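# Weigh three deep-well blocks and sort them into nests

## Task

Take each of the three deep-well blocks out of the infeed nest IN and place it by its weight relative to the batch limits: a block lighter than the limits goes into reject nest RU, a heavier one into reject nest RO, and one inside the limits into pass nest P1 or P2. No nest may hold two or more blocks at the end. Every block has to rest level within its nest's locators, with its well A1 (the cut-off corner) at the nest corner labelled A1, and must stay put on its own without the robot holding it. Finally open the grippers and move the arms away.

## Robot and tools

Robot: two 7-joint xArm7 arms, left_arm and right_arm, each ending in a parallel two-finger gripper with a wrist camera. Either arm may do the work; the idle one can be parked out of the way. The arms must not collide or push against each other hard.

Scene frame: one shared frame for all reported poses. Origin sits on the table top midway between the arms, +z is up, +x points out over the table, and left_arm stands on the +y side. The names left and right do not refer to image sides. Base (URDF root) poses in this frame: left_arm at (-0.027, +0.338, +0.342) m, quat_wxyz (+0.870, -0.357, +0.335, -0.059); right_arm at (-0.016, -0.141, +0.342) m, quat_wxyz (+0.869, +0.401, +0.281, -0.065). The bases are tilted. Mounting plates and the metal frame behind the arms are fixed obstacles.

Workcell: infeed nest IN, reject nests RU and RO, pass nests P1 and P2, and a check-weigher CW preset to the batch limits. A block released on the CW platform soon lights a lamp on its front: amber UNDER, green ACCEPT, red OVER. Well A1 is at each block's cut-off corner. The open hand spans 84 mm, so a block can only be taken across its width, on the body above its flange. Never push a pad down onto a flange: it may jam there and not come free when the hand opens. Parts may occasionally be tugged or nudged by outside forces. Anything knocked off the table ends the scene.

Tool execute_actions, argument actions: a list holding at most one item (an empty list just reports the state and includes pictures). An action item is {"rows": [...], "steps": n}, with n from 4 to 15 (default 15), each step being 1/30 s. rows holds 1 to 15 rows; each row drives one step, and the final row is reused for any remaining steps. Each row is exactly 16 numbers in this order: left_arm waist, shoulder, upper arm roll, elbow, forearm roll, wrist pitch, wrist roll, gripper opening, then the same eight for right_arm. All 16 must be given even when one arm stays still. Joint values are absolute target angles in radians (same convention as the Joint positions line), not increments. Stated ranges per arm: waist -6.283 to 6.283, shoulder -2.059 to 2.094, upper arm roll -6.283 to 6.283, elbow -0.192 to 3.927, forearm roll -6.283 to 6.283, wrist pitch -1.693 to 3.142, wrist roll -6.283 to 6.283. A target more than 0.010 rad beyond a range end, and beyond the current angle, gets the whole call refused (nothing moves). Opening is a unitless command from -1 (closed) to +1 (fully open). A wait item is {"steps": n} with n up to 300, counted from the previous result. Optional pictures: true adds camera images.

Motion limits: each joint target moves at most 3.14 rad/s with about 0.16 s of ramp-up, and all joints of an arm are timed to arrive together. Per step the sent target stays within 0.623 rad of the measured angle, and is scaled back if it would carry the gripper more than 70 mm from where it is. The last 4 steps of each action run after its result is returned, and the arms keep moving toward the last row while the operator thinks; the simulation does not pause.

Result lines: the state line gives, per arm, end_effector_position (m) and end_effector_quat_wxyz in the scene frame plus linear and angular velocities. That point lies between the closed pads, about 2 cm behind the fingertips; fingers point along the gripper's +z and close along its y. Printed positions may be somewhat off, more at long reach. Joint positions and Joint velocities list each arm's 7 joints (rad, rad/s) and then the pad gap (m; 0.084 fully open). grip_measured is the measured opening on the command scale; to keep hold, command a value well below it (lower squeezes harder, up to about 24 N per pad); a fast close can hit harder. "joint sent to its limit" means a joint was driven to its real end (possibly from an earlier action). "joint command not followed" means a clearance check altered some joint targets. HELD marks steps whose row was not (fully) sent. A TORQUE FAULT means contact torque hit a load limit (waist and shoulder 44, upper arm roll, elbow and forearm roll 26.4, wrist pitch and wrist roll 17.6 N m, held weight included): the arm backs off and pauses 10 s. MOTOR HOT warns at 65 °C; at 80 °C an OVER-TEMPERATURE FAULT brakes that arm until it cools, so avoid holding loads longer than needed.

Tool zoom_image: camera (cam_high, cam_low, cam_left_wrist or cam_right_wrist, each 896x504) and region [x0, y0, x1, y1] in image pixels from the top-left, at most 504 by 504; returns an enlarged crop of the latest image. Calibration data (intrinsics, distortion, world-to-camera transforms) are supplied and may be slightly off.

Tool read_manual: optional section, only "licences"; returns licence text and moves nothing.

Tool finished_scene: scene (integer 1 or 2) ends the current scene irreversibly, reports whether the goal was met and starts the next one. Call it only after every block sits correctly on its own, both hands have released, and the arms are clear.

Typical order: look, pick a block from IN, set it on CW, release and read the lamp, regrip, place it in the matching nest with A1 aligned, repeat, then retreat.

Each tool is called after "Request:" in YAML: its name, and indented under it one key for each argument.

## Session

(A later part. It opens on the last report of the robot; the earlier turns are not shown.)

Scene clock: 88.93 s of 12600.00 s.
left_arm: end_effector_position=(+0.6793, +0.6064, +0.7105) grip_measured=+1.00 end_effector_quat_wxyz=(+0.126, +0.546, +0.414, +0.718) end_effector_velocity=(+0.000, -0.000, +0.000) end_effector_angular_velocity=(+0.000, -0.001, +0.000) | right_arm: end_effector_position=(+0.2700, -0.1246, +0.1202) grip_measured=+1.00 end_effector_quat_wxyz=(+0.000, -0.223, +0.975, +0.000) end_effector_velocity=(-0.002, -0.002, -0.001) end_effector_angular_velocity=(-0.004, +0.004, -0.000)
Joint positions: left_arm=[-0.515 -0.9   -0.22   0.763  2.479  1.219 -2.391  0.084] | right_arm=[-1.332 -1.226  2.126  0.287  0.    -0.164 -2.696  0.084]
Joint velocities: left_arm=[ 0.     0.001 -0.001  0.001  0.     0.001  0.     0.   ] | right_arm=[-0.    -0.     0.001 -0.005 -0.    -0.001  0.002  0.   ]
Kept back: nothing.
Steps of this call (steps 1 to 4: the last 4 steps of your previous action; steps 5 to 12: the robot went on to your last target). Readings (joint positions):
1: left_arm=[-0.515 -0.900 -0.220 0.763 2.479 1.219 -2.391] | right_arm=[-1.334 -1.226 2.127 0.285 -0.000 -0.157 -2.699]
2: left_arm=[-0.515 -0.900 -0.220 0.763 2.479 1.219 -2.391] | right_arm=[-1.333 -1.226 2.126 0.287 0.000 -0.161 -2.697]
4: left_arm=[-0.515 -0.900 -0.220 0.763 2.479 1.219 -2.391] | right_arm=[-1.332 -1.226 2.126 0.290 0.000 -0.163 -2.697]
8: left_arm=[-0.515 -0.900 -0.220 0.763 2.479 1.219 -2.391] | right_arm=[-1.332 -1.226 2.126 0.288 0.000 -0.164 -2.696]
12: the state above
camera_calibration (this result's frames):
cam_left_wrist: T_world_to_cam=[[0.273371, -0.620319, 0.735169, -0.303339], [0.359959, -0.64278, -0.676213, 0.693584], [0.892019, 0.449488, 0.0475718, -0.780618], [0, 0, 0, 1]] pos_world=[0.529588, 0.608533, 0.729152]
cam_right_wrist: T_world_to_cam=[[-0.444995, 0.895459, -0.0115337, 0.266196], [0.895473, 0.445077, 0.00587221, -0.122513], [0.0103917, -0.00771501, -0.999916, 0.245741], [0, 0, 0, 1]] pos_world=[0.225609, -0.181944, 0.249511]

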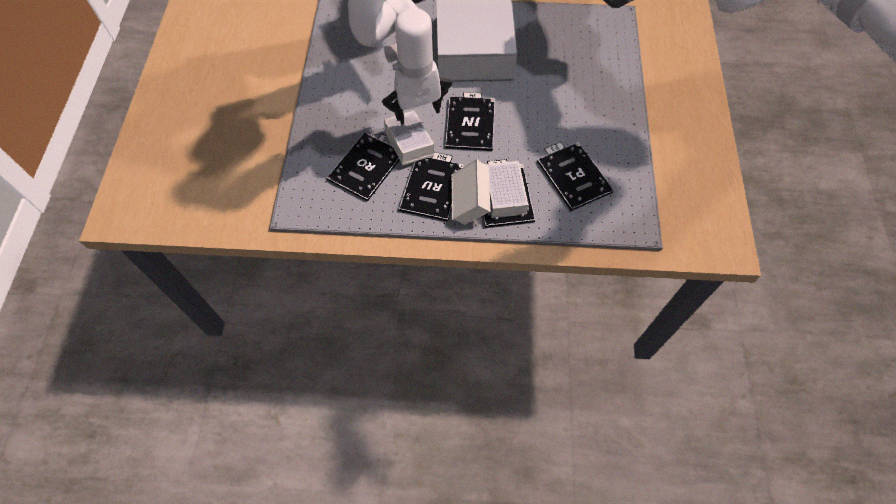

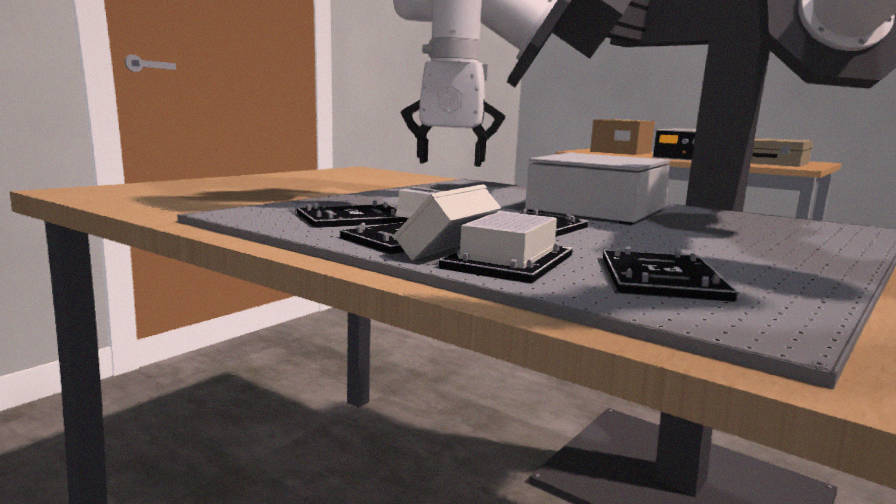

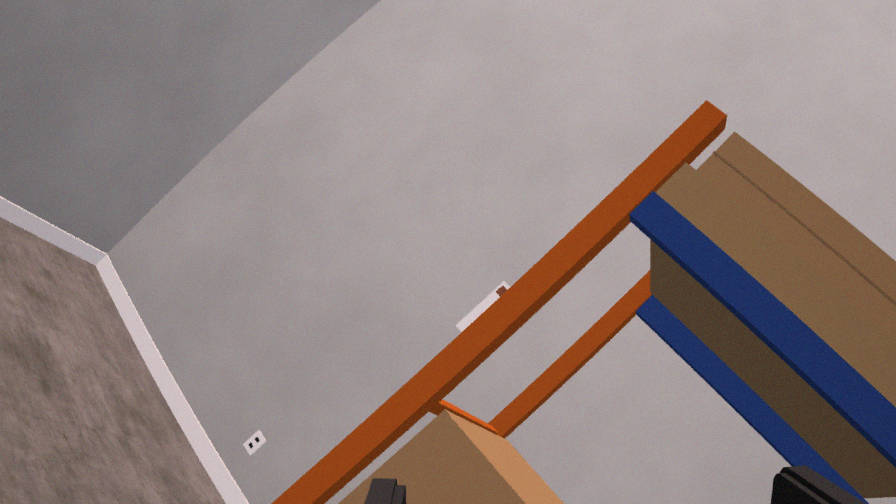

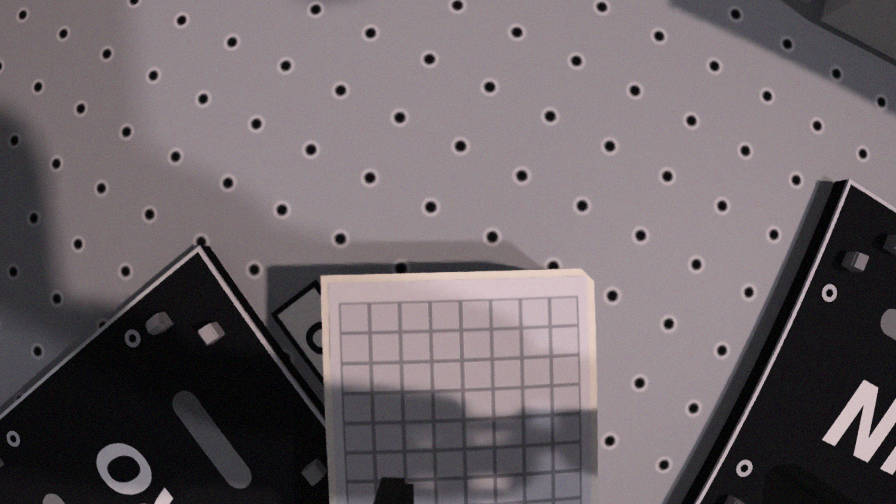

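Request:
execute_actions:
  actions:
    - {"rows":[[-0.515,-0.9,-0.22,0.763,2.479,1.219,-2.391,1,-1.3526,-1.1892,2.0489,0.269,0,-0.179,-2.815,1]],"steps":12}

Request:
execute_actions:
  actions:
    - {"rows":[[-0.515,-0.9,-0.22,0.763,2.479,1.219,-2.391,1,-1.5657,-1.3032,2.1171,0.356,0,-0.324,-2.815,1]],"steps":15}

Request:
execute_actions:
  actions:
    - {"steps":10}
  pictures: true

Scene clock: 89.63 s of 12600.00 s.
left_arm: end_effector_position=(+0.6793, +0.6064, +0.7105) grip_measured=+1.00 end_effector_quat_wxyz=(+0.126, +0.546, +0.414, +0.718) end_effector_velocity=(+0.000, +0.000, -0.000) end_effector_angular_velocity=(-0.001, +0.000, +0.000) | right_arm: end_effector_position=(+0.2846, -0.1469, +0.1198) grip_measured=+1.00 end_effector_quat_wxyz=(-0.001, -0.233, +0.972, -0.001) end_effector_velocity=(-0.002, +0.010, +0.003) end_effector_angular_velocity=(+0.022, -0.003, +0.076)
Joint positions: left_arm=[-0.515 -0.9   -0.22   0.763  2.479  1.219 -2.391  0.084] | right_arm=[-1.353 -1.189  2.048  0.268  0.    -0.178 -2.813  0.084]
Joint velocities: left_arm=[-0.    -0.     0.001  0.001 -0.    -0.001 -0.     0.   ] | right_arm=[ 0.003  0.007  0.015  0.003 -0.007 -0.009 -0.057  0.   ]
Steps of this call (steps 1 to 13: the robot went on to your last target; steps 14 to 21: the first 8 steps of this action). Readings (joint positions):
14: left_arm=[-0.515 -0.900 -0.220 0.763 2.479 1.219 -2.391] | right_arm=[-1.332 -1.226 2.126 0.286 -0.000 -0.164 -2.697]
15: left_arm=[-0.515 -0.900 -0.220 0.763 2.479 1.219 -2.391] | right_arm=[-1.334 -1.223 2.121 0.285 -0.000 -0.166 -2.708]
17: left_arm=[-0.515 -0.900 -0.220 0.763 2.479 1.219 -2.391] | right_arm=[-1.343 -1.205 2.084 0.277 -0.000 -0.173 -2.766]
21: the state above

Scene clock: 90.13 s of 12600.00 s.
left_arm: end_effector_position=(+0.6793, +0.6064, +0.7105) grip_measured=+1.00 end_effector_quat_wxyz=(+0.126, +0.546, +0.414, +0.718) end_effector_velocity=(-0.000, -0.000, +0.000) end_effector_angular_velocity=(+0.000, -0.001, -0.001) | right_arm: end_effector_position=(+0.2840, -0.1471, +0.0749) grip_measured=+1.00 end_effector_quat_wxyz=(-0.001, -0.235, +0.972, -0.001) end_effector_velocity=(+0.013, +0.024, +0.009) end_effector_angular_velocity=(+0.052, -0.036, +0.012)
Joint positions: left_arm=[-0.515 -0.9   -0.22   0.763  2.479  1.219 -2.391  0.084] | right_arm=[-1.566 -1.303  2.117  0.354  0.    -0.323 -2.815  0.084]
Joint velocities: left_arm=[ 0.    -0.001 -0.001 -0.001 -0.    -0.     0.     0.   ] | right_arm=[ 0.022  0.015  0.008  0.019 -0.002 -0.018 -0.     0.   ]
Steps of this call (steps 1 to 4: the last 4 steps of your previous action; steps 5 to 15: the first 11 steps of this action). Readings (joint positions):
5: left_arm=[-0.515 -0.900 -0.220 0.763 2.479 1.219 -2.391] | right_arm=[-1.353 -1.190 2.050 0.270 -0.000 -0.180 -2.815]
6: left_arm=[-0.515 -0.900 -0.220 0.763 2.479 1.219 -2.391] | right_arm=[-1.362 -1.195 2.054 0.274 -0.000 -0.187 -2.815]
8: left_arm=[-0.515 -0.900 -0.220 0.763 2.479 1.219 -2.391] | right_arm=[-1.430 -1.233 2.079 0.306 -0.000 -0.237 -2.815]
12: left_arm=[-0.515 -0.900 -0.220 0.763 2.479 1.219 -2.391] | right_arm=[-1.564 -1.303 2.115 0.352 0.000 -0.317 -2.815]
15: the state above

Scene clock: 90.47 s of 12600.00 s.
left_arm: end_effector_position=(+0.6793, +0.6064, +0.7105) grip_measured=+1.00 end_effector_quat_wxyz=(+0.126, +0.546, +0.414, +0.718) end_effector_velocity=(-0.000, +0.002, +0.000) end_effector_angular_velocity=(-0.001, -0.000, +0.003) | right_arm: end_effector_position=(+0.2849, -0.1458, +0.0752) grip_measured=+1.00 end_effector_quat_wxyz=(-0.000, -0.235, +0.972, +0.000) end_effector_velocity=(-0.000, +0.000, -0.001) end_effector_angular_velocity=(+0.000, +0.000, +0.001)
Joint positions: left_arm=[-0.515 -0.9   -0.22   0.763  2.479  1.219 -2.391  0.084] | right_arm=[-1.565 -1.303  2.117  0.356 -0.    -0.324 -2.815  0.084]
Joint velocities: left_arm=[ 0.    -0.002  0.001  0.     0.     0.001  0.     0.   ] | right_arm=[-0.003 -0.001  0.     0.001 -0.002 -0.001  0.001  0.   ]
Kept back: nothing.
Steps of this call (steps 1 to 4: the last 4 steps of your previous action; steps 5 to 10: the robot went on to your last target). Readings (joint positions):
1: left_arm=[-0.515 -0.900 -0.220 0.763 2.479 1.219 -2.391] | right_arm=[-1.565 -1.303 2.117 0.355 0.000 -0.323 -2.815]
2: left_arm=[-0.515 -0.900 -0.220 0.763 2.479 1.219 -2.391] | right_arm=[-1.565 -1.303 2.117 0.355 -0.000 -0.324 -2.815]
4: left_arm=[-0.515 -0.900 -0.220 0.763 2.479 1.219 -2.391] | right_arm=[-1.565 -1.303 2.117 0.356 -0.000 -0.324 -2.815]
8: left_arm=[-0.515 -0.900 -0.220 0.763 2.479 1.219 -2.391] | right_arm=[-1.565 -1.303 2.117 0.356 -0.000 -0.324 -2.815]
10: the state above
camera_calibration (this result's frames):
cam_left_wrist: T_world_to_cam=[[0.273371, -0.620319, 0.735169, -0.303339], [0.359959, -0.64278, -0.676213, 0.693584], [0.892019, 0.449488, 0.0475721, -0.780618], [0, 0, 0, 1]] pos_world=[0.529588, 0.608533, 0.729152]
cam_right_wrist: T_world_to_cam=[[-0.467012, 0.884178, -0.0113571, 0.295857], [0.884191, 0.467092, 0.00565881, -0.119743], [0.0103082, -0.00739915, -0.999919, 0.200576], [0, 0, 0, 1]] pos_world=[0.241977, -0.204175, 0.204598]

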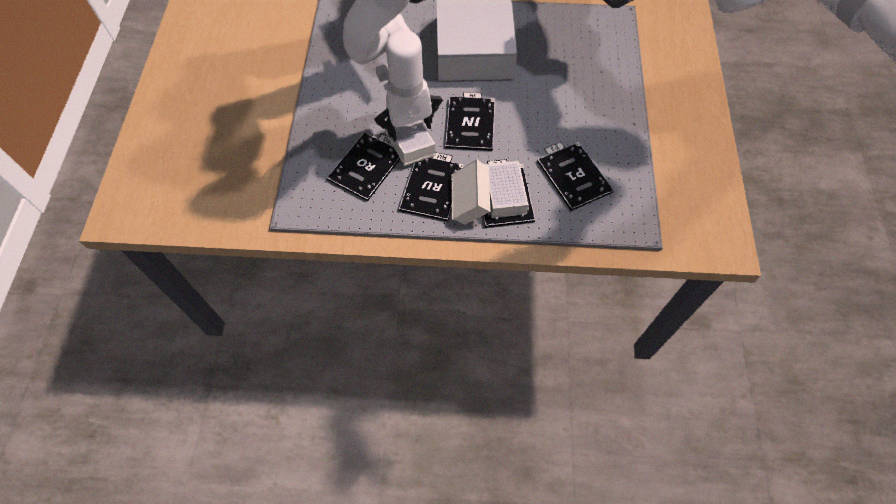

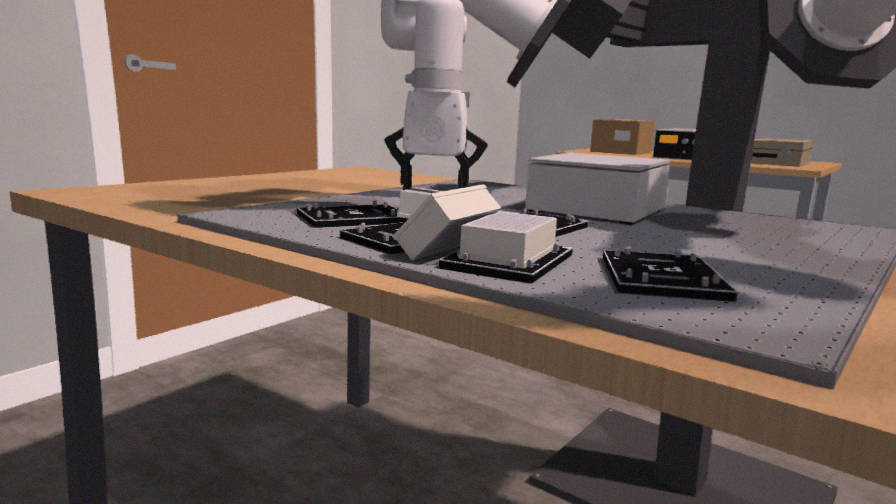

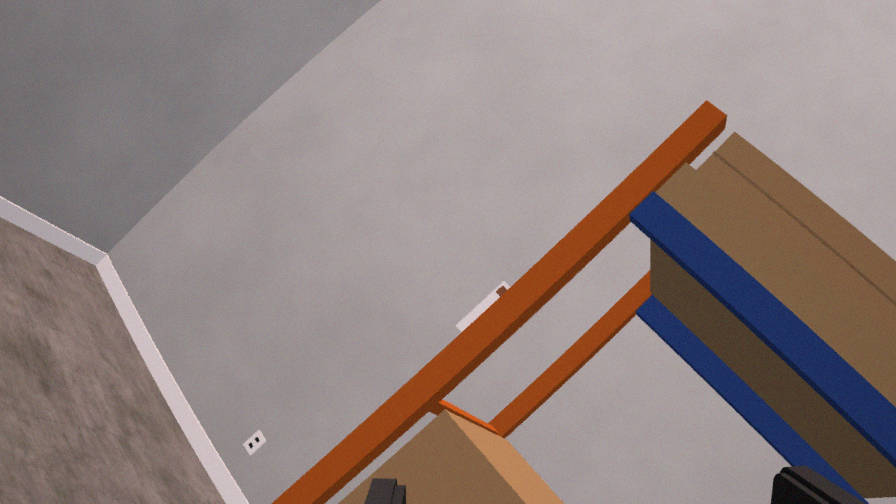

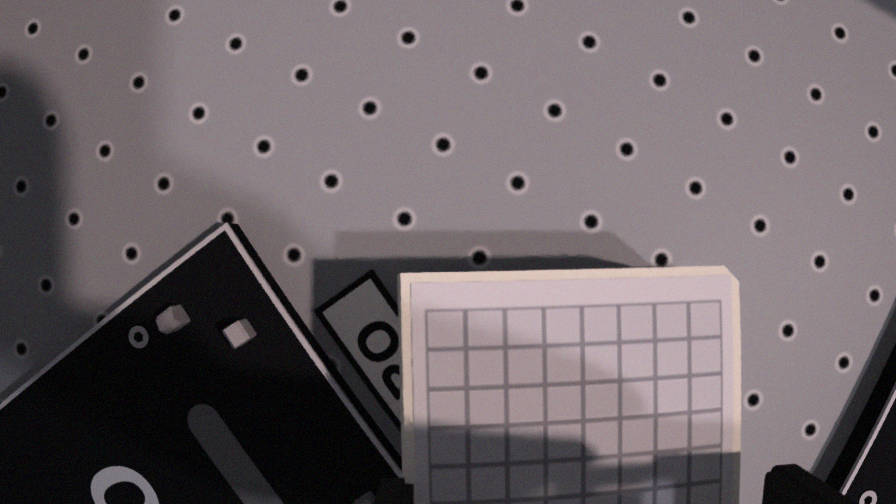

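Request:
execute_actions:
  actions:
    - {"rows":[[-0.515,-0.9,-0.22,0.763,2.479,1.219,-2.391,1,-1.569,-1.296,2.109,0.352,0,-0.327,-2.837,1]],"steps":10}

Request:
execute_actions:
  actions:
    - {"rows":[[-0.515,-0.9,-0.22,0.763,2.479,1.219,-2.391,1,-1.63,-1.333,2.124,0.384,0,-0.364,-2.837,1]],"steps":10}

Request:
execute_actions:
  actions:
    - {"rows":[[-0.515,-0.9,-0.22,0.763,2.479,1.219,-2.391,1,-1.69,-1.369,2.137,0.4195,0,-0.397,-2.837,1]],"steps":15}
  pictures: true

Scene clock: 91.10 s of 12600.00 s.
left_arm: end_effector_position=(+0.6793, +0.6064, +0.7105) grip_measured=+1.00 end_effector_quat_wxyz=(+0.126, +0.546, +0.414, +0.718) end_effector_velocity=(-0.000, -0.001, +0.001) end_effector_angular_velocity=(+0.001, -0.002, -0.002) | right_arm: end_effector_position=(+0.2861, -0.1492, +0.0753) grip_measured=+1.00 end_effector_quat_wxyz=(-0.001, -0.239, +0.971, +0.000) end_effector_velocity=(-0.001, +0.000, +0.001) end_effector_angular_velocity=(+0.004, +0.002, +0.020)
Joint positions: left_arm=[-0.515 -0.9   -0.22   0.763  2.479  1.219 -2.391  0.084] | right_arm=[-1.569 -1.296  2.109  0.352  0.    -0.327 -2.836  0.084]
Joint velocities: left_arm=[ 0.     0.    -0.003  0.    -0.    -0.001  0.     0.   ] | right_arm=[-0.001  0.005 -0.001 -0.003 -0.002 -0.003 -0.022  0.   ]
Steps of this call (steps 1 to 13: the robot went on to your last target; steps 14 to 19: the first 6 steps of this action). Readings (joint positions):
14: left_arm=[-0.515 -0.900 -0.220 0.763 2.479 1.219 -2.391] | right_arm=[-1.566 -1.303 2.117 0.356 -0.000 -0.324 -2.816]
15: left_arm=[-0.515 -0.900 -0.220 0.763 2.479 1.219 -2.391] | right_arm=[-1.566 -1.301 2.115 0.355 -0.000 -0.325 -2.823]
17: left_arm=[-0.515 -0.900 -0.220 0.763 2.479 1.219 -2.391] | right_arm=[-1.569 -1.297 2.110 0.353 0.000 -0.326 -2.833]
19: the state above

Scene clock: 91.43 s of 12600.00 s.
left_arm: end_effector_position=(+0.6793, +0.6064, +0.7105) grip_measured=+1.00 end_effector_quat_wxyz=(+0.126, +0.546, +0.414, +0.718) end_effector_velocity=(-0.001, +0.001, +0.001) end_effector_angular_velocity=(-0.000, -0.002, +0.002) | right_arm: end_effector_position=(+0.2855, -0.1502, +0.0610) grip_measured=+1.00 end_effector_quat_wxyz=(-0.002, -0.240, +0.971, -0.001) end_effector_velocity=(-0.009, -0.020, -0.021) end_effector_angular_velocity=(-0.032, +0.017, -0.016)
Joint positions: left_arm=[-0.515 -0.9   -0.22   0.763  2.479  1.219 -2.391  0.084] | right_arm=[-1.629 -1.332  2.123  0.382  0.    -0.361 -2.837  0.084]
Joint velocities: left_arm=[-0.    -0.001 -0.002  0.     0.     0.002  0.     0.   ] | right_arm=[-0.085 -0.048  0.004  0.014  0.003 -0.046  0.     0.001]
Steps of this call (steps 1 to 4: the last 4 steps of your previous action; steps 5 to 10: the first 6 steps of this action). Readings (joint positions):
5: left_arm=[-0.515 -0.900 -0.220 0.763 2.479 1.219 -2.391] | right_arm=[-1.570 -1.297 2.109 0.353 0.000 -0.328 -2.837]
6: left_arm=[-0.515 -0.900 -0.220 0.763 2.479 1.219 -2.391] | right_arm=[-1.578 -1.302 2.112 0.358 0.000 -0.334 -2.837]
8: left_arm=[-0.515 -0.900 -0.220 0.763 2.479 1.219 -2.391] | right_arm=[-1.614 -1.323 2.121 0.377 -0.000 -0.355 -2.837]
10: the state above

Scene clock: 91.93 s of 12600.00 s.
left_arm: end_effector_position=(+0.6793, +0.6064, +0.7105) grip_measured=+1.00 end_effector_quat_wxyz=(+0.126, +0.546, +0.414, +0.718) end_effector_velocity=(-0.000, +0.000, +0.000) end_effector_angular_velocity=(-0.000, -0.001, -0.001) | right_arm: end_effector_position=(+0.2864, -0.1492, +0.0462) grip_measured=+1.00 end_effector_quat_wxyz=(-0.000, -0.240, +0.971, -0.000) end_effector_velocity=(-0.000, -0.000, -0.001) end_effector_angular_velocity=(-0.001, +0.002, -0.000)
Joint positions: left_arm=[-0.515 -0.9   -0.22   0.763  2.479  1.219 -2.391  0.084] | right_arm=[-1.689 -1.368  2.137  0.419  0.    -0.397 -2.837  0.084]
Joint velocities: left_arm=[ 0.    -0.001 -0.     0.    -0.    -0.002  0.     0.   ] | right_arm=[-0.002 -0.     0.     0.001  0.     0.002 -0.     0.   ]
Steps of this call (steps 1 to 4: the last 4 steps of your previous action; steps 5 to 15: the first 11 steps of this action). Readings (joint positions):
5: left_arm=[-0.515 -0.900 -0.220 0.763 2.479 1.219 -2.391] | right_arm=[-1.631 -1.333 2.124 0.384 0.000 -0.365 -2.837]
6: left_arm=[-0.515 -0.900 -0.220 0.763 2.479 1.219 -2.391] | right_arm=[-1.639 -1.338 2.126 0.390 0.000 -0.371 -2.837]
8: left_arm=[-0.515 -0.900 -0.220 0.763 2.479 1.219 -2.391] | right_arm=[-1.674 -1.359 2.134 0.411 0.000 -0.389 -2.837]
12: left_arm=[-0.515 -0.900 -0.220 0.763 2.479 1.219 -2.391] | right_arm=[-1.689 -1.369 2.137 0.419 0.000 -0.397 -2.837]
15: the state above
camera_calibration (this result's frames):
cam_left_wrist: T_world_to_cam=[[0.273371, -0.620319, 0.735169, -0.303339], [0.359959, -0.642779, -0.676213, 0.693584], [0.892019, 0.449488, 0.0475722, -0.780618], [0, 0, 0, 1]] pos_world=[0.529588, 0.608533, 0.729152]
cam_right_wrist: T_world_to_cam=[[-0.475541, 0.879611, -0.0120759, 0.30103], [0.879634, 0.475624, 0.00516153, -0.116721], [0.0102837, -0.00816789, -0.999914, 0.17141], [0, 0, 0, 1]] pos_world=[0.244061, -0.207874, 0.175633]

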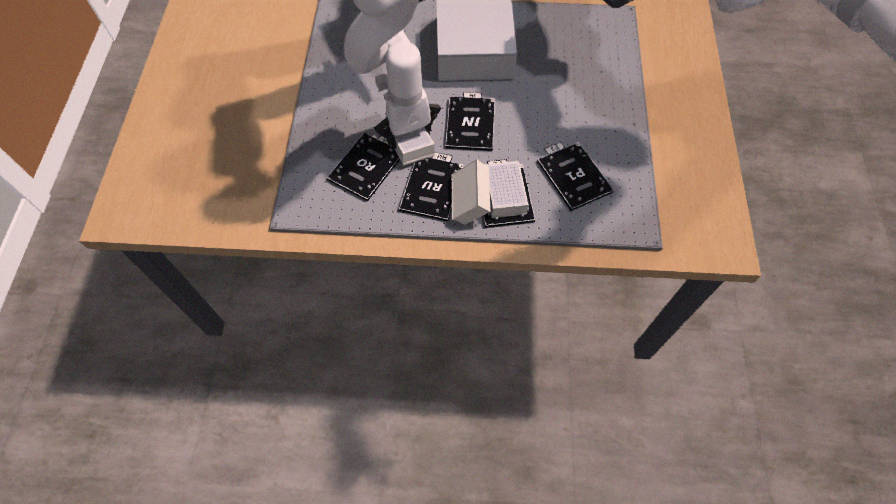

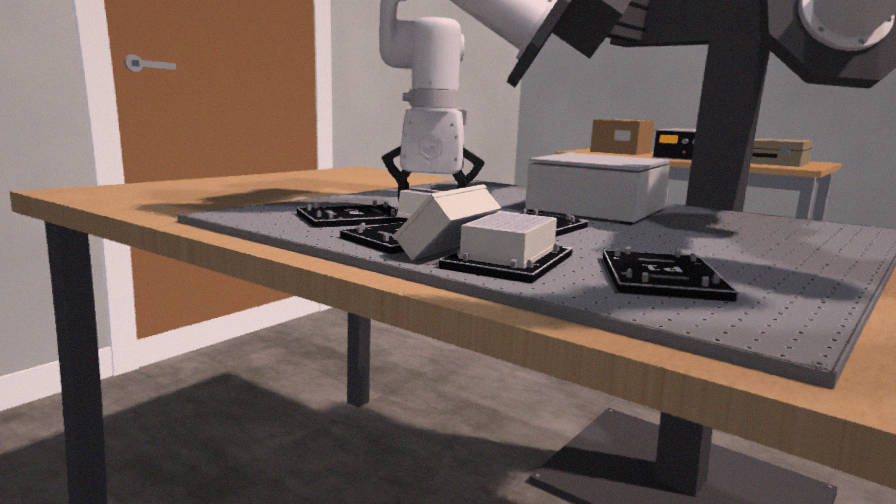

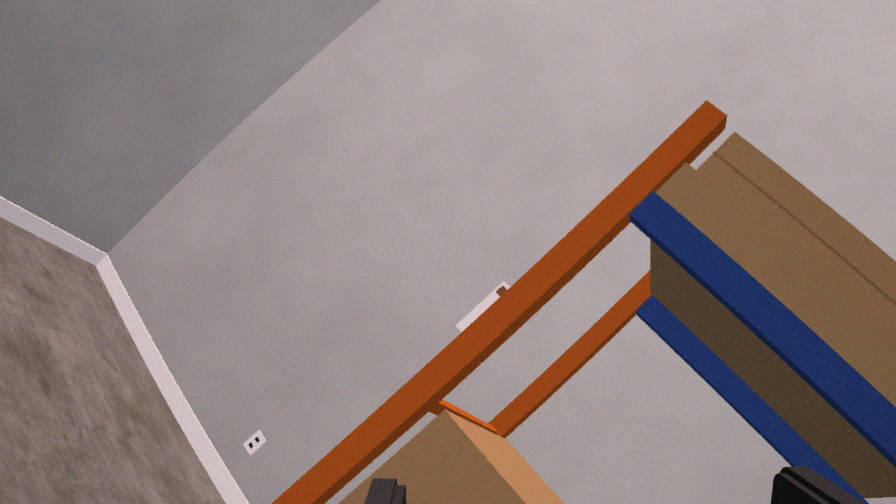

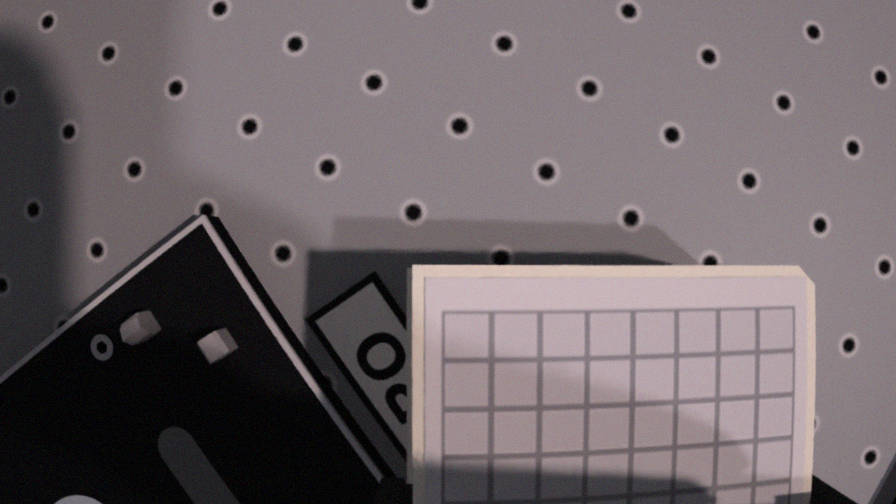

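Request:
execute_actions:
  actions:
    - {"rows":[[-0.515,-0.9,-0.22,0.763,2.479,1.219,-2.391,1,-1.69,-1.369,2.137,0.4195,0,-0.397,-2.837,0.4]],"steps":12}

Request:
execute_actions:
  actions:
    - {"rows":[[-0.515,-0.9,-0.22,0.763,2.479,1.219,-2.391,1,-1.3526,-1.1892,2.0489,0.269,0,-0.179,-2.815,0.4]],"steps":15}

Request:
execute_actions:
  actions:
    - {"rows":[[-0.515,-0.9,-0.22,0.763,2.479,1.219,-2.391,1,-1.18,-1.14,2.08,0.4,0,0.12,-2.7,0.4]],"steps":12}

Request:
execute_actions:
  actions:
    - {"rows":[[-0.515,-0.9,-0.22,0.763,2.479,1.219,-2.391,1,-1.28,-1.26,2.15,0.76,0,0.31,-2.65,0.4]],"steps":10}

Request:
execute_actions:
  actions:
    - {"rows":[[-0.515,-0.9,-0.22,0.763,2.479,1.219,-2.391,1,-1.39,-1.39,2.22,1.12,0,0.5,-2.6,0.4]],"steps":10}

Request:
execute_actions:
  actions:
    - {"rows":[[-0.515,-0.9,-0.22,0.763,2.479,1.219,-2.391,1,-1.51,-1.53,2.29,1.48,0,0.68,-2.56,0.4]],"steps":10}

Request:
execute_actions:
  actions:
    - {"rows":[[-0.515,-0.9,-0.22,0.763,2.479,1.219,-2.391,1,-1.638,-1.678,2.361,1.842,0,0.87,-2.52,0.4]],"steps":12}

Request:
execute_actions:
  actions:
    - {"rows":[[-0.515,-0.9,-0.22,0.763,2.479,1.219,-2.391,1,-1.7979,-1.8288,2.3268,1.9669,0,0.7773,-2.52,0.4]],"steps":15}

Request:
execute_actions:
  actions:
    - {"steps":15}
  pictures: true

Scene clock: 92.67 s of 12600.00 s.
left_arm: end_effector_position=(+0.6793, +0.6064, +0.7105) grip_measured=+1.00 end_effector_quat_wxyz=(+0.126, +0.546, +0.414, +0.718) end_effector_velocity=(-0.000, -0.001, +0.000) end_effector_angular_velocity=(+0.000, -0.001, -0.002) | right_arm: end_effector_position=(+0.2863, -0.1492, +0.0460) grip_measured=+0.99 end_effector_quat_wxyz=(-0.000, -0.240, +0.971, -0.000) end_effector_velocity=(+0.000, -0.000, +0.000) end_effector_angular_velocity=(-0.000, -0.001, +0.000)
Joint positions: left_arm=[-0.515 -0.9   -0.22   0.763  2.479  1.219 -2.391  0.084] | right_arm=[-1.69  -1.369  2.137  0.42   0.    -0.397 -2.837  0.084]
Joint velocities: left_arm=[-0.    -0.    -0.001 -0.    -0.    -0.002  0.     0.   ] | right_arm=[ 0.001 -0.    -0.001 -0.    -0.001  0.     0.     0.   ]
Steps of this call (steps 1 to 4: the last 4 steps of your previous action; steps 5 to 14: the robot went on to your last target; steps 15 to 22: the first 8 steps of this action). Readings (joint positions):
15: left_arm=[-0.515 -0.900 -0.220 0.763 2.479 1.219 -2.391] | right_arm=[-1.690 -1.369 2.137 0.420 0.000 -0.397 -2.837]
16: left_arm=[-0.515 -0.900 -0.220 0.763 2.479 1.219 -2.391] | right_arm=[-1.690 -1.369 2.137 0.420 0.000 -0.397 -2.837]
18: left_arm=[-0.515 -0.900 -0.220 0.763 2.479 1.219 -2.391] | right_arm=[-1.690 -1.369 2.137 0.420 0.000 -0.397 -2.837]
22: the state above

Scene clock: 93.17 s of 12600.00 s.
left_arm: end_effector_position=(+0.6793, +0.6064, +0.7105) grip_measured=+1.00 end_effector_quat_wxyz=(+0.126, +0.546, +0.414, +0.718) end_effector_velocity=(+0.000, -0.000, -0.001) end_effector_angular_velocity=(+0.000, +0.002, -0.001) | right_arm: end_effector_position=(+0.2852, -0.1446, +0.1205) grip_measured=+0.99 end_effector_quat_wxyz=(+0.001, -0.236, +0.972, +0.001) end_effector_velocity=(-0.027, -0.044, -0.013) end_effector_angular_velocity=(-0.101, +0.078, -0.029)
Joint positions: left_arm=[-0.515 -0.9   -0.22   0.763  2.479  1.219 -2.391  0.084] | right_arm=[-1.352 -1.189  2.05   0.27  -0.    -0.181 -2.815  0.084]
Joint velocities: left_arm=[-0.     0.     0.002 -0.001  0.    -0.001  0.     0.   ] | right_arm=[-0.012 -0.008 -0.022 -0.049  0.003  0.063  0.003 -0.   ]
Steps of this call (steps 1 to 4: the last 4 steps of your previous action; steps 5 to 15: the first 11 steps of this action). Readings (joint positions):
5: left_arm=[-0.515 -0.900 -0.220 0.763 2.479 1.219 -2.391] | right_arm=[-1.689 -1.369 2.137 0.419 0.000 -0.396 -2.837]
6: left_arm=[-0.515 -0.900 -0.220 0.763 2.479 1.219 -2.391] | right_arm=[-1.681 -1.364 2.135 0.415 -0.000 -0.389 -2.836]
8: left_arm=[-0.515 -0.900 -0.220 0.763 2.479 1.219 -2.391] | right_arm=[-1.613 -1.328 2.116 0.381 -0.000 -0.339 -2.831]
12: left_arm=[-0.515 -0.900 -0.220 0.763 2.479 1.219 -2.391] | right_arm=[-1.379 -1.203 2.057 0.285 -0.000 -0.202 -2.817]
15: the state above

Scene clock: 93.57 s of 12600.00 s.
left_arm: end_effector_position=(+0.6793, +0.6064, +0.7105) grip_measured=+1.00 end_effector_quat_wxyz=(+0.126, +0.546, +0.414, +0.718) end_effector_velocity=(+0.000, -0.000, -0.000) end_effector_angular_velocity=(+0.000, +0.001, -0.000) | right_arm: end_effector_position=(+0.3015, -0.0786, +0.1634) grip_measured=+0.99 end_effector_quat_wxyz=(+0.003, -0.233, +0.972, +0.007) end_effector_velocity=(+0.041, +0.198, +0.153) end_effector_angular_velocity=(+0.131, -0.093, +0.041)
Joint positions: left_arm=[-0.515 -0.9   -0.22   0.763  2.479  1.219 -2.391  0.084] | right_arm=[-1.19  -1.142  2.081  0.399 -0.     0.091 -2.71   0.084]
Joint velocities: left_arm=[ 0.     0.     0.001 -0.    -0.    -0.     0.     0.   ] | right_arm=[ 0.43   0.134  0.086  0.34  -0.005  0.587  0.237  0.   ]
Steps of this call (steps 1 to 4: the last 4 steps of your previous action; steps 5 to 12: the first 8 steps of this action). Readings (joint positions):
5: left_arm=[-0.515 -0.900 -0.220 0.763 2.479 1.219 -2.391] | right_arm=[-1.354 -1.190 2.049 0.269 0.000 -0.178 -2.815]
6: left_arm=[-0.515 -0.900 -0.220 0.763 2.479 1.219 -2.391] | right_arm=[-1.350 -1.189 2.051 0.273 0.000 -0.166 -2.810]
8: left_arm=[-0.515 -0.900 -0.220 0.763 2.479 1.219 -2.391] | right_arm=[-1.310 -1.178 2.060 0.303 0.000 -0.091 -2.782]
12: the state above

Scene clock: 93.90 s of 12600.00 s.
left_arm: end_effector_position=(+0.6793, +0.6064, +0.7105) grip_measured=+1.00 end_effector_quat_wxyz=(+0.126, +0.546, +0.414, +0.718) end_effector_velocity=(+0.000, -0.000, -0.000) end_effector_angular_velocity=(-0.000, +0.000, -0.001) | right_arm: end_effector_position=(+0.3333, -0.0355, +0.1680) grip_measured=+0.99 end_effector_quat_wxyz=(+0.007, -0.228, +0.974, -0.006) end_effector_velocity=(+0.317, +0.502, +0.116) end_effector_angular_velocity=(+0.214, -0.348, +0.043)
Joint positions: left_arm=[-0.515 -0.9   -0.22   0.763  2.479  1.219 -2.391  0.084] | right_arm=[-1.237 -1.206  2.115  0.586  0.     0.22  -2.674  0.084]
Joint velocities: left_arm=[ 0.     0.     0.001  0.001  0.    -0.002  0.     0.   ] | right_arm=[-0.37  -0.476  0.307  1.671  0.     0.748  0.208  0.   ]
Steps of this call (steps 1 to 4: the last 4 steps of your previous action; steps 5 to 10: the first 6 steps of this action). Readings (joint positions):
5: left_arm=[-0.515 -0.900 -0.220 0.763 2.479 1.219 -2.391] | right_arm=[-1.182 -1.141 2.080 0.398 0.000 0.120 -2.700]
6: left_arm=[-0.515 -0.900 -0.220 0.763 2.479 1.219 -2.391] | right_arm=[-1.186 -1.145 2.081 0.405 0.000 0.127 -2.699]
8: left_arm=[-0.515 -0.900 -0.220 0.763 2.479 1.219 -2.391] | right_arm=[-1.209 -1.171 2.095 0.472 0.000 0.167 -2.688]
10: the state above

Scene clock: 94.23 s of 12600.00 s.
left_arm: end_effector_position=(+0.6793, +0.6064, +0.7105) grip_measured=+1.00 end_effector_quat_wxyz=(+0.126, +0.546, +0.414, +0.718) end_effector_velocity=(-0.000, +0.001, +0.001) end_effector_angular_velocity=(-0.000, -0.001, +0.002) | right_arm: end_effector_position=(+0.3818, +0.0628, +0.1825) grip_measured=+0.99 end_effector_quat_wxyz=(+0.024, -0.231, +0.973, -0.010) end_effector_velocity=(+0.177, +0.526, +0.100) end_effector_angular_velocity=(+0.154, -0.182, +0.102)
Joint positions: left_arm=[-0.515 -0.9   -0.22   0.763  2.479  1.219 -2.391  0.084] | right_arm=[-1.344 -1.334  2.188  0.961  0.     0.419 -2.622  0.084]
Joint velocities: left_arm=[ 0.    -0.001 -0.     0.001  0.     0.001  0.     0.   ] | right_arm=[-0.513 -0.629  0.368  1.863 -0.     0.859  0.235  0.   ]
Steps of this call (steps 1 to 4: the last 4 steps of your previous action; steps 5 to 10: the first 6 steps of this action). Readings (joint positions):
5: left_arm=[-0.515 -0.900 -0.220 0.763 2.479 1.219 -2.391] | right_arm=[-1.277 -1.258 2.150 0.759 -0.000 0.304 -2.651]
6: left_arm=[-0.515 -0.900 -0.220 0.763 2.479 1.219 -2.391] | right_arm=[-1.281 -1.263 2.152 0.770 -0.000 0.313 -2.649]
8: left_arm=[-0.515 -0.900 -0.220 0.763 2.479 1.219 -2.391] | right_arm=[-1.307 -1.290 2.164 0.837 0.000 0.357 -2.638]
10: the state above

Scene clock: 94.57 s of 12600.00 s.
left_arm: end_effector_position=(+0.6793, +0.6064, +0.7105) grip_measured=+1.00 end_effector_quat_wxyz=(+0.126, +0.546, +0.414, +0.718) end_effector_velocity=(+0.000, +0.001, -0.001) end_effector_angular_velocity=(-0.000, +0.001, +0.002) | right_arm: end_effector_position=(+0.3996, +0.1537, +0.1901) grip_measured=+0.99 end_effector_quat_wxyz=(+0.025, -0.239, +0.971, -0.010) end_effector_velocity=(+0.003, +0.535, +0.057) end_effector_angular_velocity=(+0.180, +0.006, +0.213)
Joint positions: left_arm=[-0.515 -0.9   -0.22   0.763  2.479  1.219 -2.391  0.084] | right_arm=[-1.463 -1.472  2.257  1.33   0.     0.607 -2.576  0.084]
Joint velocities: left_arm=[ 0.    -0.     0.002 -0.     0.     0.001 -0.     0.   ] | right_arm=[-0.621 -0.757  0.432  2.006 -0.001  0.885  0.204  0.   ]
Steps of this call (steps 1 to 4: the last 4 steps of your previous action; steps 5 to 10: the first 6 steps of this action). Readings (joint positions):
5: left_arm=[-0.515 -0.900 -0.220 0.763 2.479 1.219 -2.391] | right_arm=[-1.387 -1.389 2.223 1.120 -0.000 0.496 -2.601]
6: left_arm=[-0.515 -0.900 -0.220 0.763 2.479 1.219 -2.391] | right_arm=[-1.392 -1.393 2.223 1.128 -0.000 0.504 -2.599]
8: left_arm=[-0.515 -0.900 -0.220 0.763 2.479 1.219 -2.391] | right_arm=[-1.419 -1.421 2.232 1.197 0.000 0.545 -2.591]
10: the state above

Scene clock: 94.97 s of 12600.00 s.
left_arm: end_effector_position=(+0.6793, +0.6064, +0.7105) grip_measured=+1.00 end_effector_quat_wxyz=(+0.126, +0.546, +0.414, +0.718) end_effector_velocity=(+0.000, -0.000, -0.001) end_effector_angular_velocity=(+0.000, +0.001, -0.001) | right_arm: end_effector_position=(+0.3747, +0.2584, +0.1904) grip_measured=+0.99 end_effector_quat_wxyz=(+0.002, -0.258, +0.966, +0.002) end_effector_velocity=(-0.182, +0.232, -0.013) end_effector_angular_velocity=(+0.055, +0.233, +0.185)
Joint positions: left_arm=[-0.515 -0.9   -0.22   0.763  2.479  1.219 -2.391  0.084] | right_arm=[-1.624 -1.663  2.356  1.804  0.     0.846 -2.525  0.084]
Joint velocities: left_arm=[-0.     0.001  0.001  0.     0.     0.     0.     0.   ] | right_arm=[-0.318 -0.47   0.33   1.011  0.005  0.502  0.108  0.   ]
Steps of this call (steps 1 to 4: the last 4 steps of your previous action; steps 5 to 12: the first 8 steps of this action). Readings (joint positions):
5: left_arm=[-0.515 -0.900 -0.220 0.763 2.479 1.219 -2.391] | right_arm=[-1.507 -1.530 2.295 1.479 0.000 0.677 -2.560]
6: left_arm=[-0.515 -0.900 -0.220 0.763 2.479 1.219 -2.391] | right_arm=[-1.512 -1.534 2.294 1.488 -0.000 0.685 -2.559]
8: left_arm=[-0.515 -0.900 -0.220 0.763 2.479 1.219 -2.391] | right_arm=[-1.540 -1.562 2.300 1.559 -0.000 0.727 -2.551]
12: the state above

Scene clock: 95.47 s of 12600.00 s.
left_arm: end_effector_position=(+0.6793, +0.6064, +0.7105) grip_measured=+1.00 end_effector_quat_wxyz=(+0.126, +0.546, +0.414, +0.718) end_effector_velocity=(-0.000, +0.000, +0.000) end_effector_angular_velocity=(-0.000, -0.000, +0.000) | right_arm: end_effector_position=(+0.3731, +0.2608, +0.0932) grip_measured=+0.99 end_effector_quat_wxyz=(-0.006, -0.257, +0.966, -0.005) end_effector_velocity=(+0.097, +0.135, +0.180) end_effector_angular_velocity=(+0.355, -0.206, -0.026)
Joint positions: left_arm=[-0.515 -0.9   -0.22   0.763  2.479  1.219 -2.391  0.084] | right_arm=[-1.802 -1.834  2.329  1.96   0.     0.779 -2.52   0.084]
Joint velocities: left_arm=[ 0.    -0.001 -0.    -0.    -0.    -0.    -0.     0.   ] | right_arm=[ 0.115  0.115 -0.016  0.198  0.001 -0.051 -0.     0.   ]
Steps of this call (steps 1 to 4: the last 4 steps of your previous action; steps 5 to 15: the first 11 steps of this action). Readings (joint positions):
5: left_arm=[-0.515 -0.900 -0.220 0.763 2.479 1.219 -2.391] | right_arm=[-1.638 -1.679 2.360 1.840 -0.000 0.869 -2.520]
6: left_arm=[-0.515 -0.900 -0.220 0.763 2.479 1.219 -2.391] | right_arm=[-1.646 -1.685 2.356 1.850 -0.000 0.862 -2.520]
8: left_arm=[-0.515 -0.900 -0.220 0.763 2.479 1.219 -2.391] | right_arm=[-1.701 -1.735 2.342 1.908 -0.000 0.824 -2.520]
12: left_arm=[-0.515 -0.900 -0.220 0.763 2.479 1.219 -2.391] | right_arm=[-1.802 -1.832 2.327 1.948 -0.000 0.784 -2.520]
15: the state above

Scene clock: 95.97 s of 12600.00 s.
left_arm: end_effector_position=(+0.6793, +0.6064, +0.7105) grip_measured=+1.00 end_effector_quat_wxyz=(+0.126, +0.546, +0.414, +0.718) end_effector_velocity=(+0.000, -0.000, -0.000) end_effector_angular_velocity=(+0.000, +0.001, -0.000) | right_arm: end_effector_position=(+0.3780, +0.2656, +0.1006) grip_measured=+0.99 end_effector_quat_wxyz=(-0.000, -0.256, +0.967, +0.001) end_effector_velocity=(+0.001, +0.001, +0.001) end_effector_angular_velocity=(+0.002, -0.001, -0.003)
Joint positions: left_arm=[-0.515 -0.9   -0.22   0.763  2.479  1.219 -2.391  0.084] | right_arm=[-1.798 -1.828  2.327  1.967 -0.     0.777 -2.52   0.084]
Joint velocities: left_arm=[-0.     0.     0.    -0.001 -0.     0.     0.     0.   ] | right_arm=[-0.     0.001 -0.001  0.002  0.001  0.     0.001 -0.   ]
Kept back: nothing.
Steps of this call (steps 1 to 4: the last 4 steps of your previous action; steps 5 to 15: the robot went on to your last target). Readings (joint positions):
1: left_arm=[-0.515 -0.900 -0.220 0.763 2.479 1.219 -2.391] | right_arm=[-1.798 -1.830 2.328 1.966 0.000 0.778 -2.520]
2: left_arm=[-0.515 -0.900 -0.220 0.763 2.479 1.219 -2.391] | right_arm=[-1.795 -1.827 2.327 1.970 0.000 0.777 -2.520]
4: left_arm=[-0.515 -0.900 -0.220 0.763 2.479 1.219 -2.391] | right_arm=[-1.793 -1.824 2.326 1.973 0.000 0.776 -2.520]
8: left_arm=[-0.515 -0.900 -0.220 0.763 2.479 1.219 -2.391] | right_arm=[-1.797 -1.828 2.327 1.966 -0.000 0.777 -2.520]
15: the state above
All arms were judged still, so your last target was given up. Only a new action makes them travel on or press farther. Fingers that are still opening or closing keep moving.
camera_calibration (this result's frames):
cam_left_wrist: T_world_to_cam=[[0.273371, -0.620319, 0.735169, -0.303339], [0.359959, -0.64278, -0.676213, 0.693584], [0.892019, 0.449488, 0.047572, -0.780618], [0, 0, 0, 1]] pos_world=[0.529588, 0.608533, 0.729152]
cam_right_wrist: T_world_to_cam=[[-0.503913, 0.863684, -0.0110165, -0.00478432], [0.86369, 0.503991, 0.00581075, -0.396421], [0.0105709, -0.00658676, -0.999922, 0.227686], [0, 0, 0, 1]] pos_world=[0.337567, 0.205424, 0.229919]

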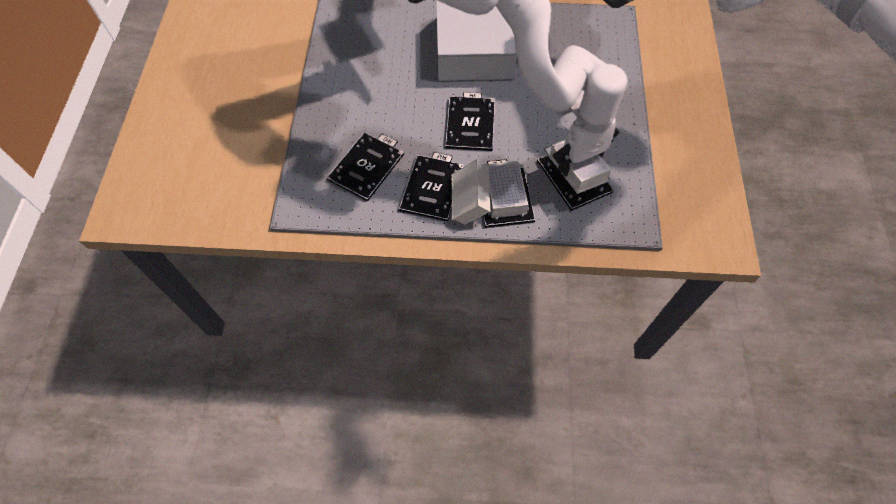

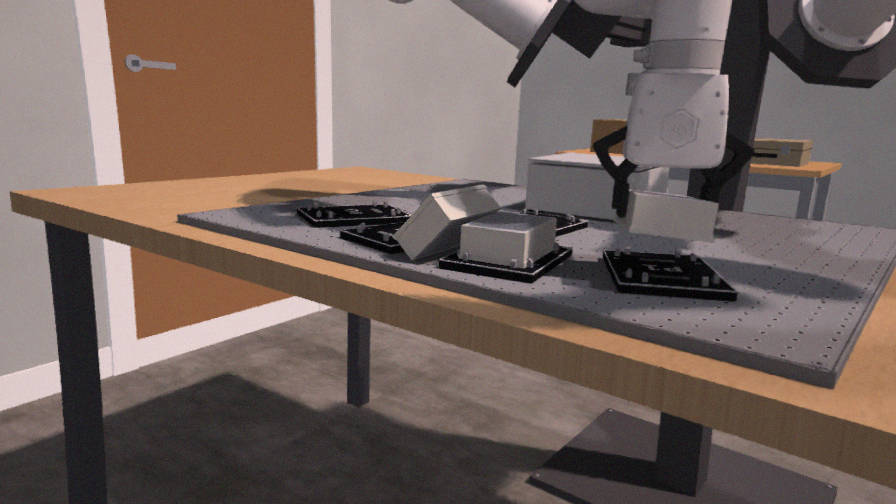

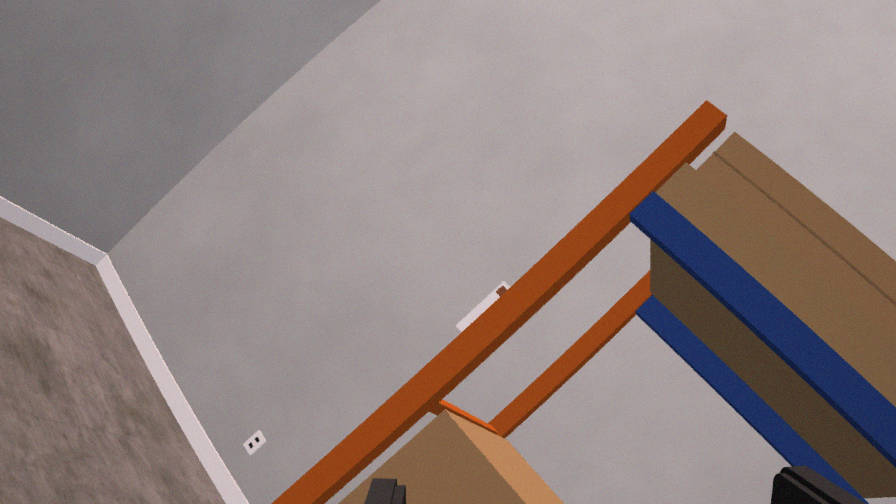

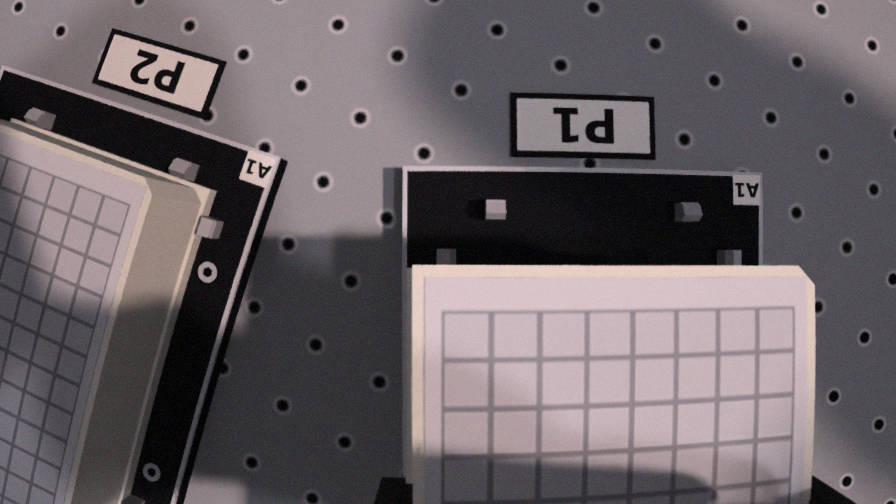

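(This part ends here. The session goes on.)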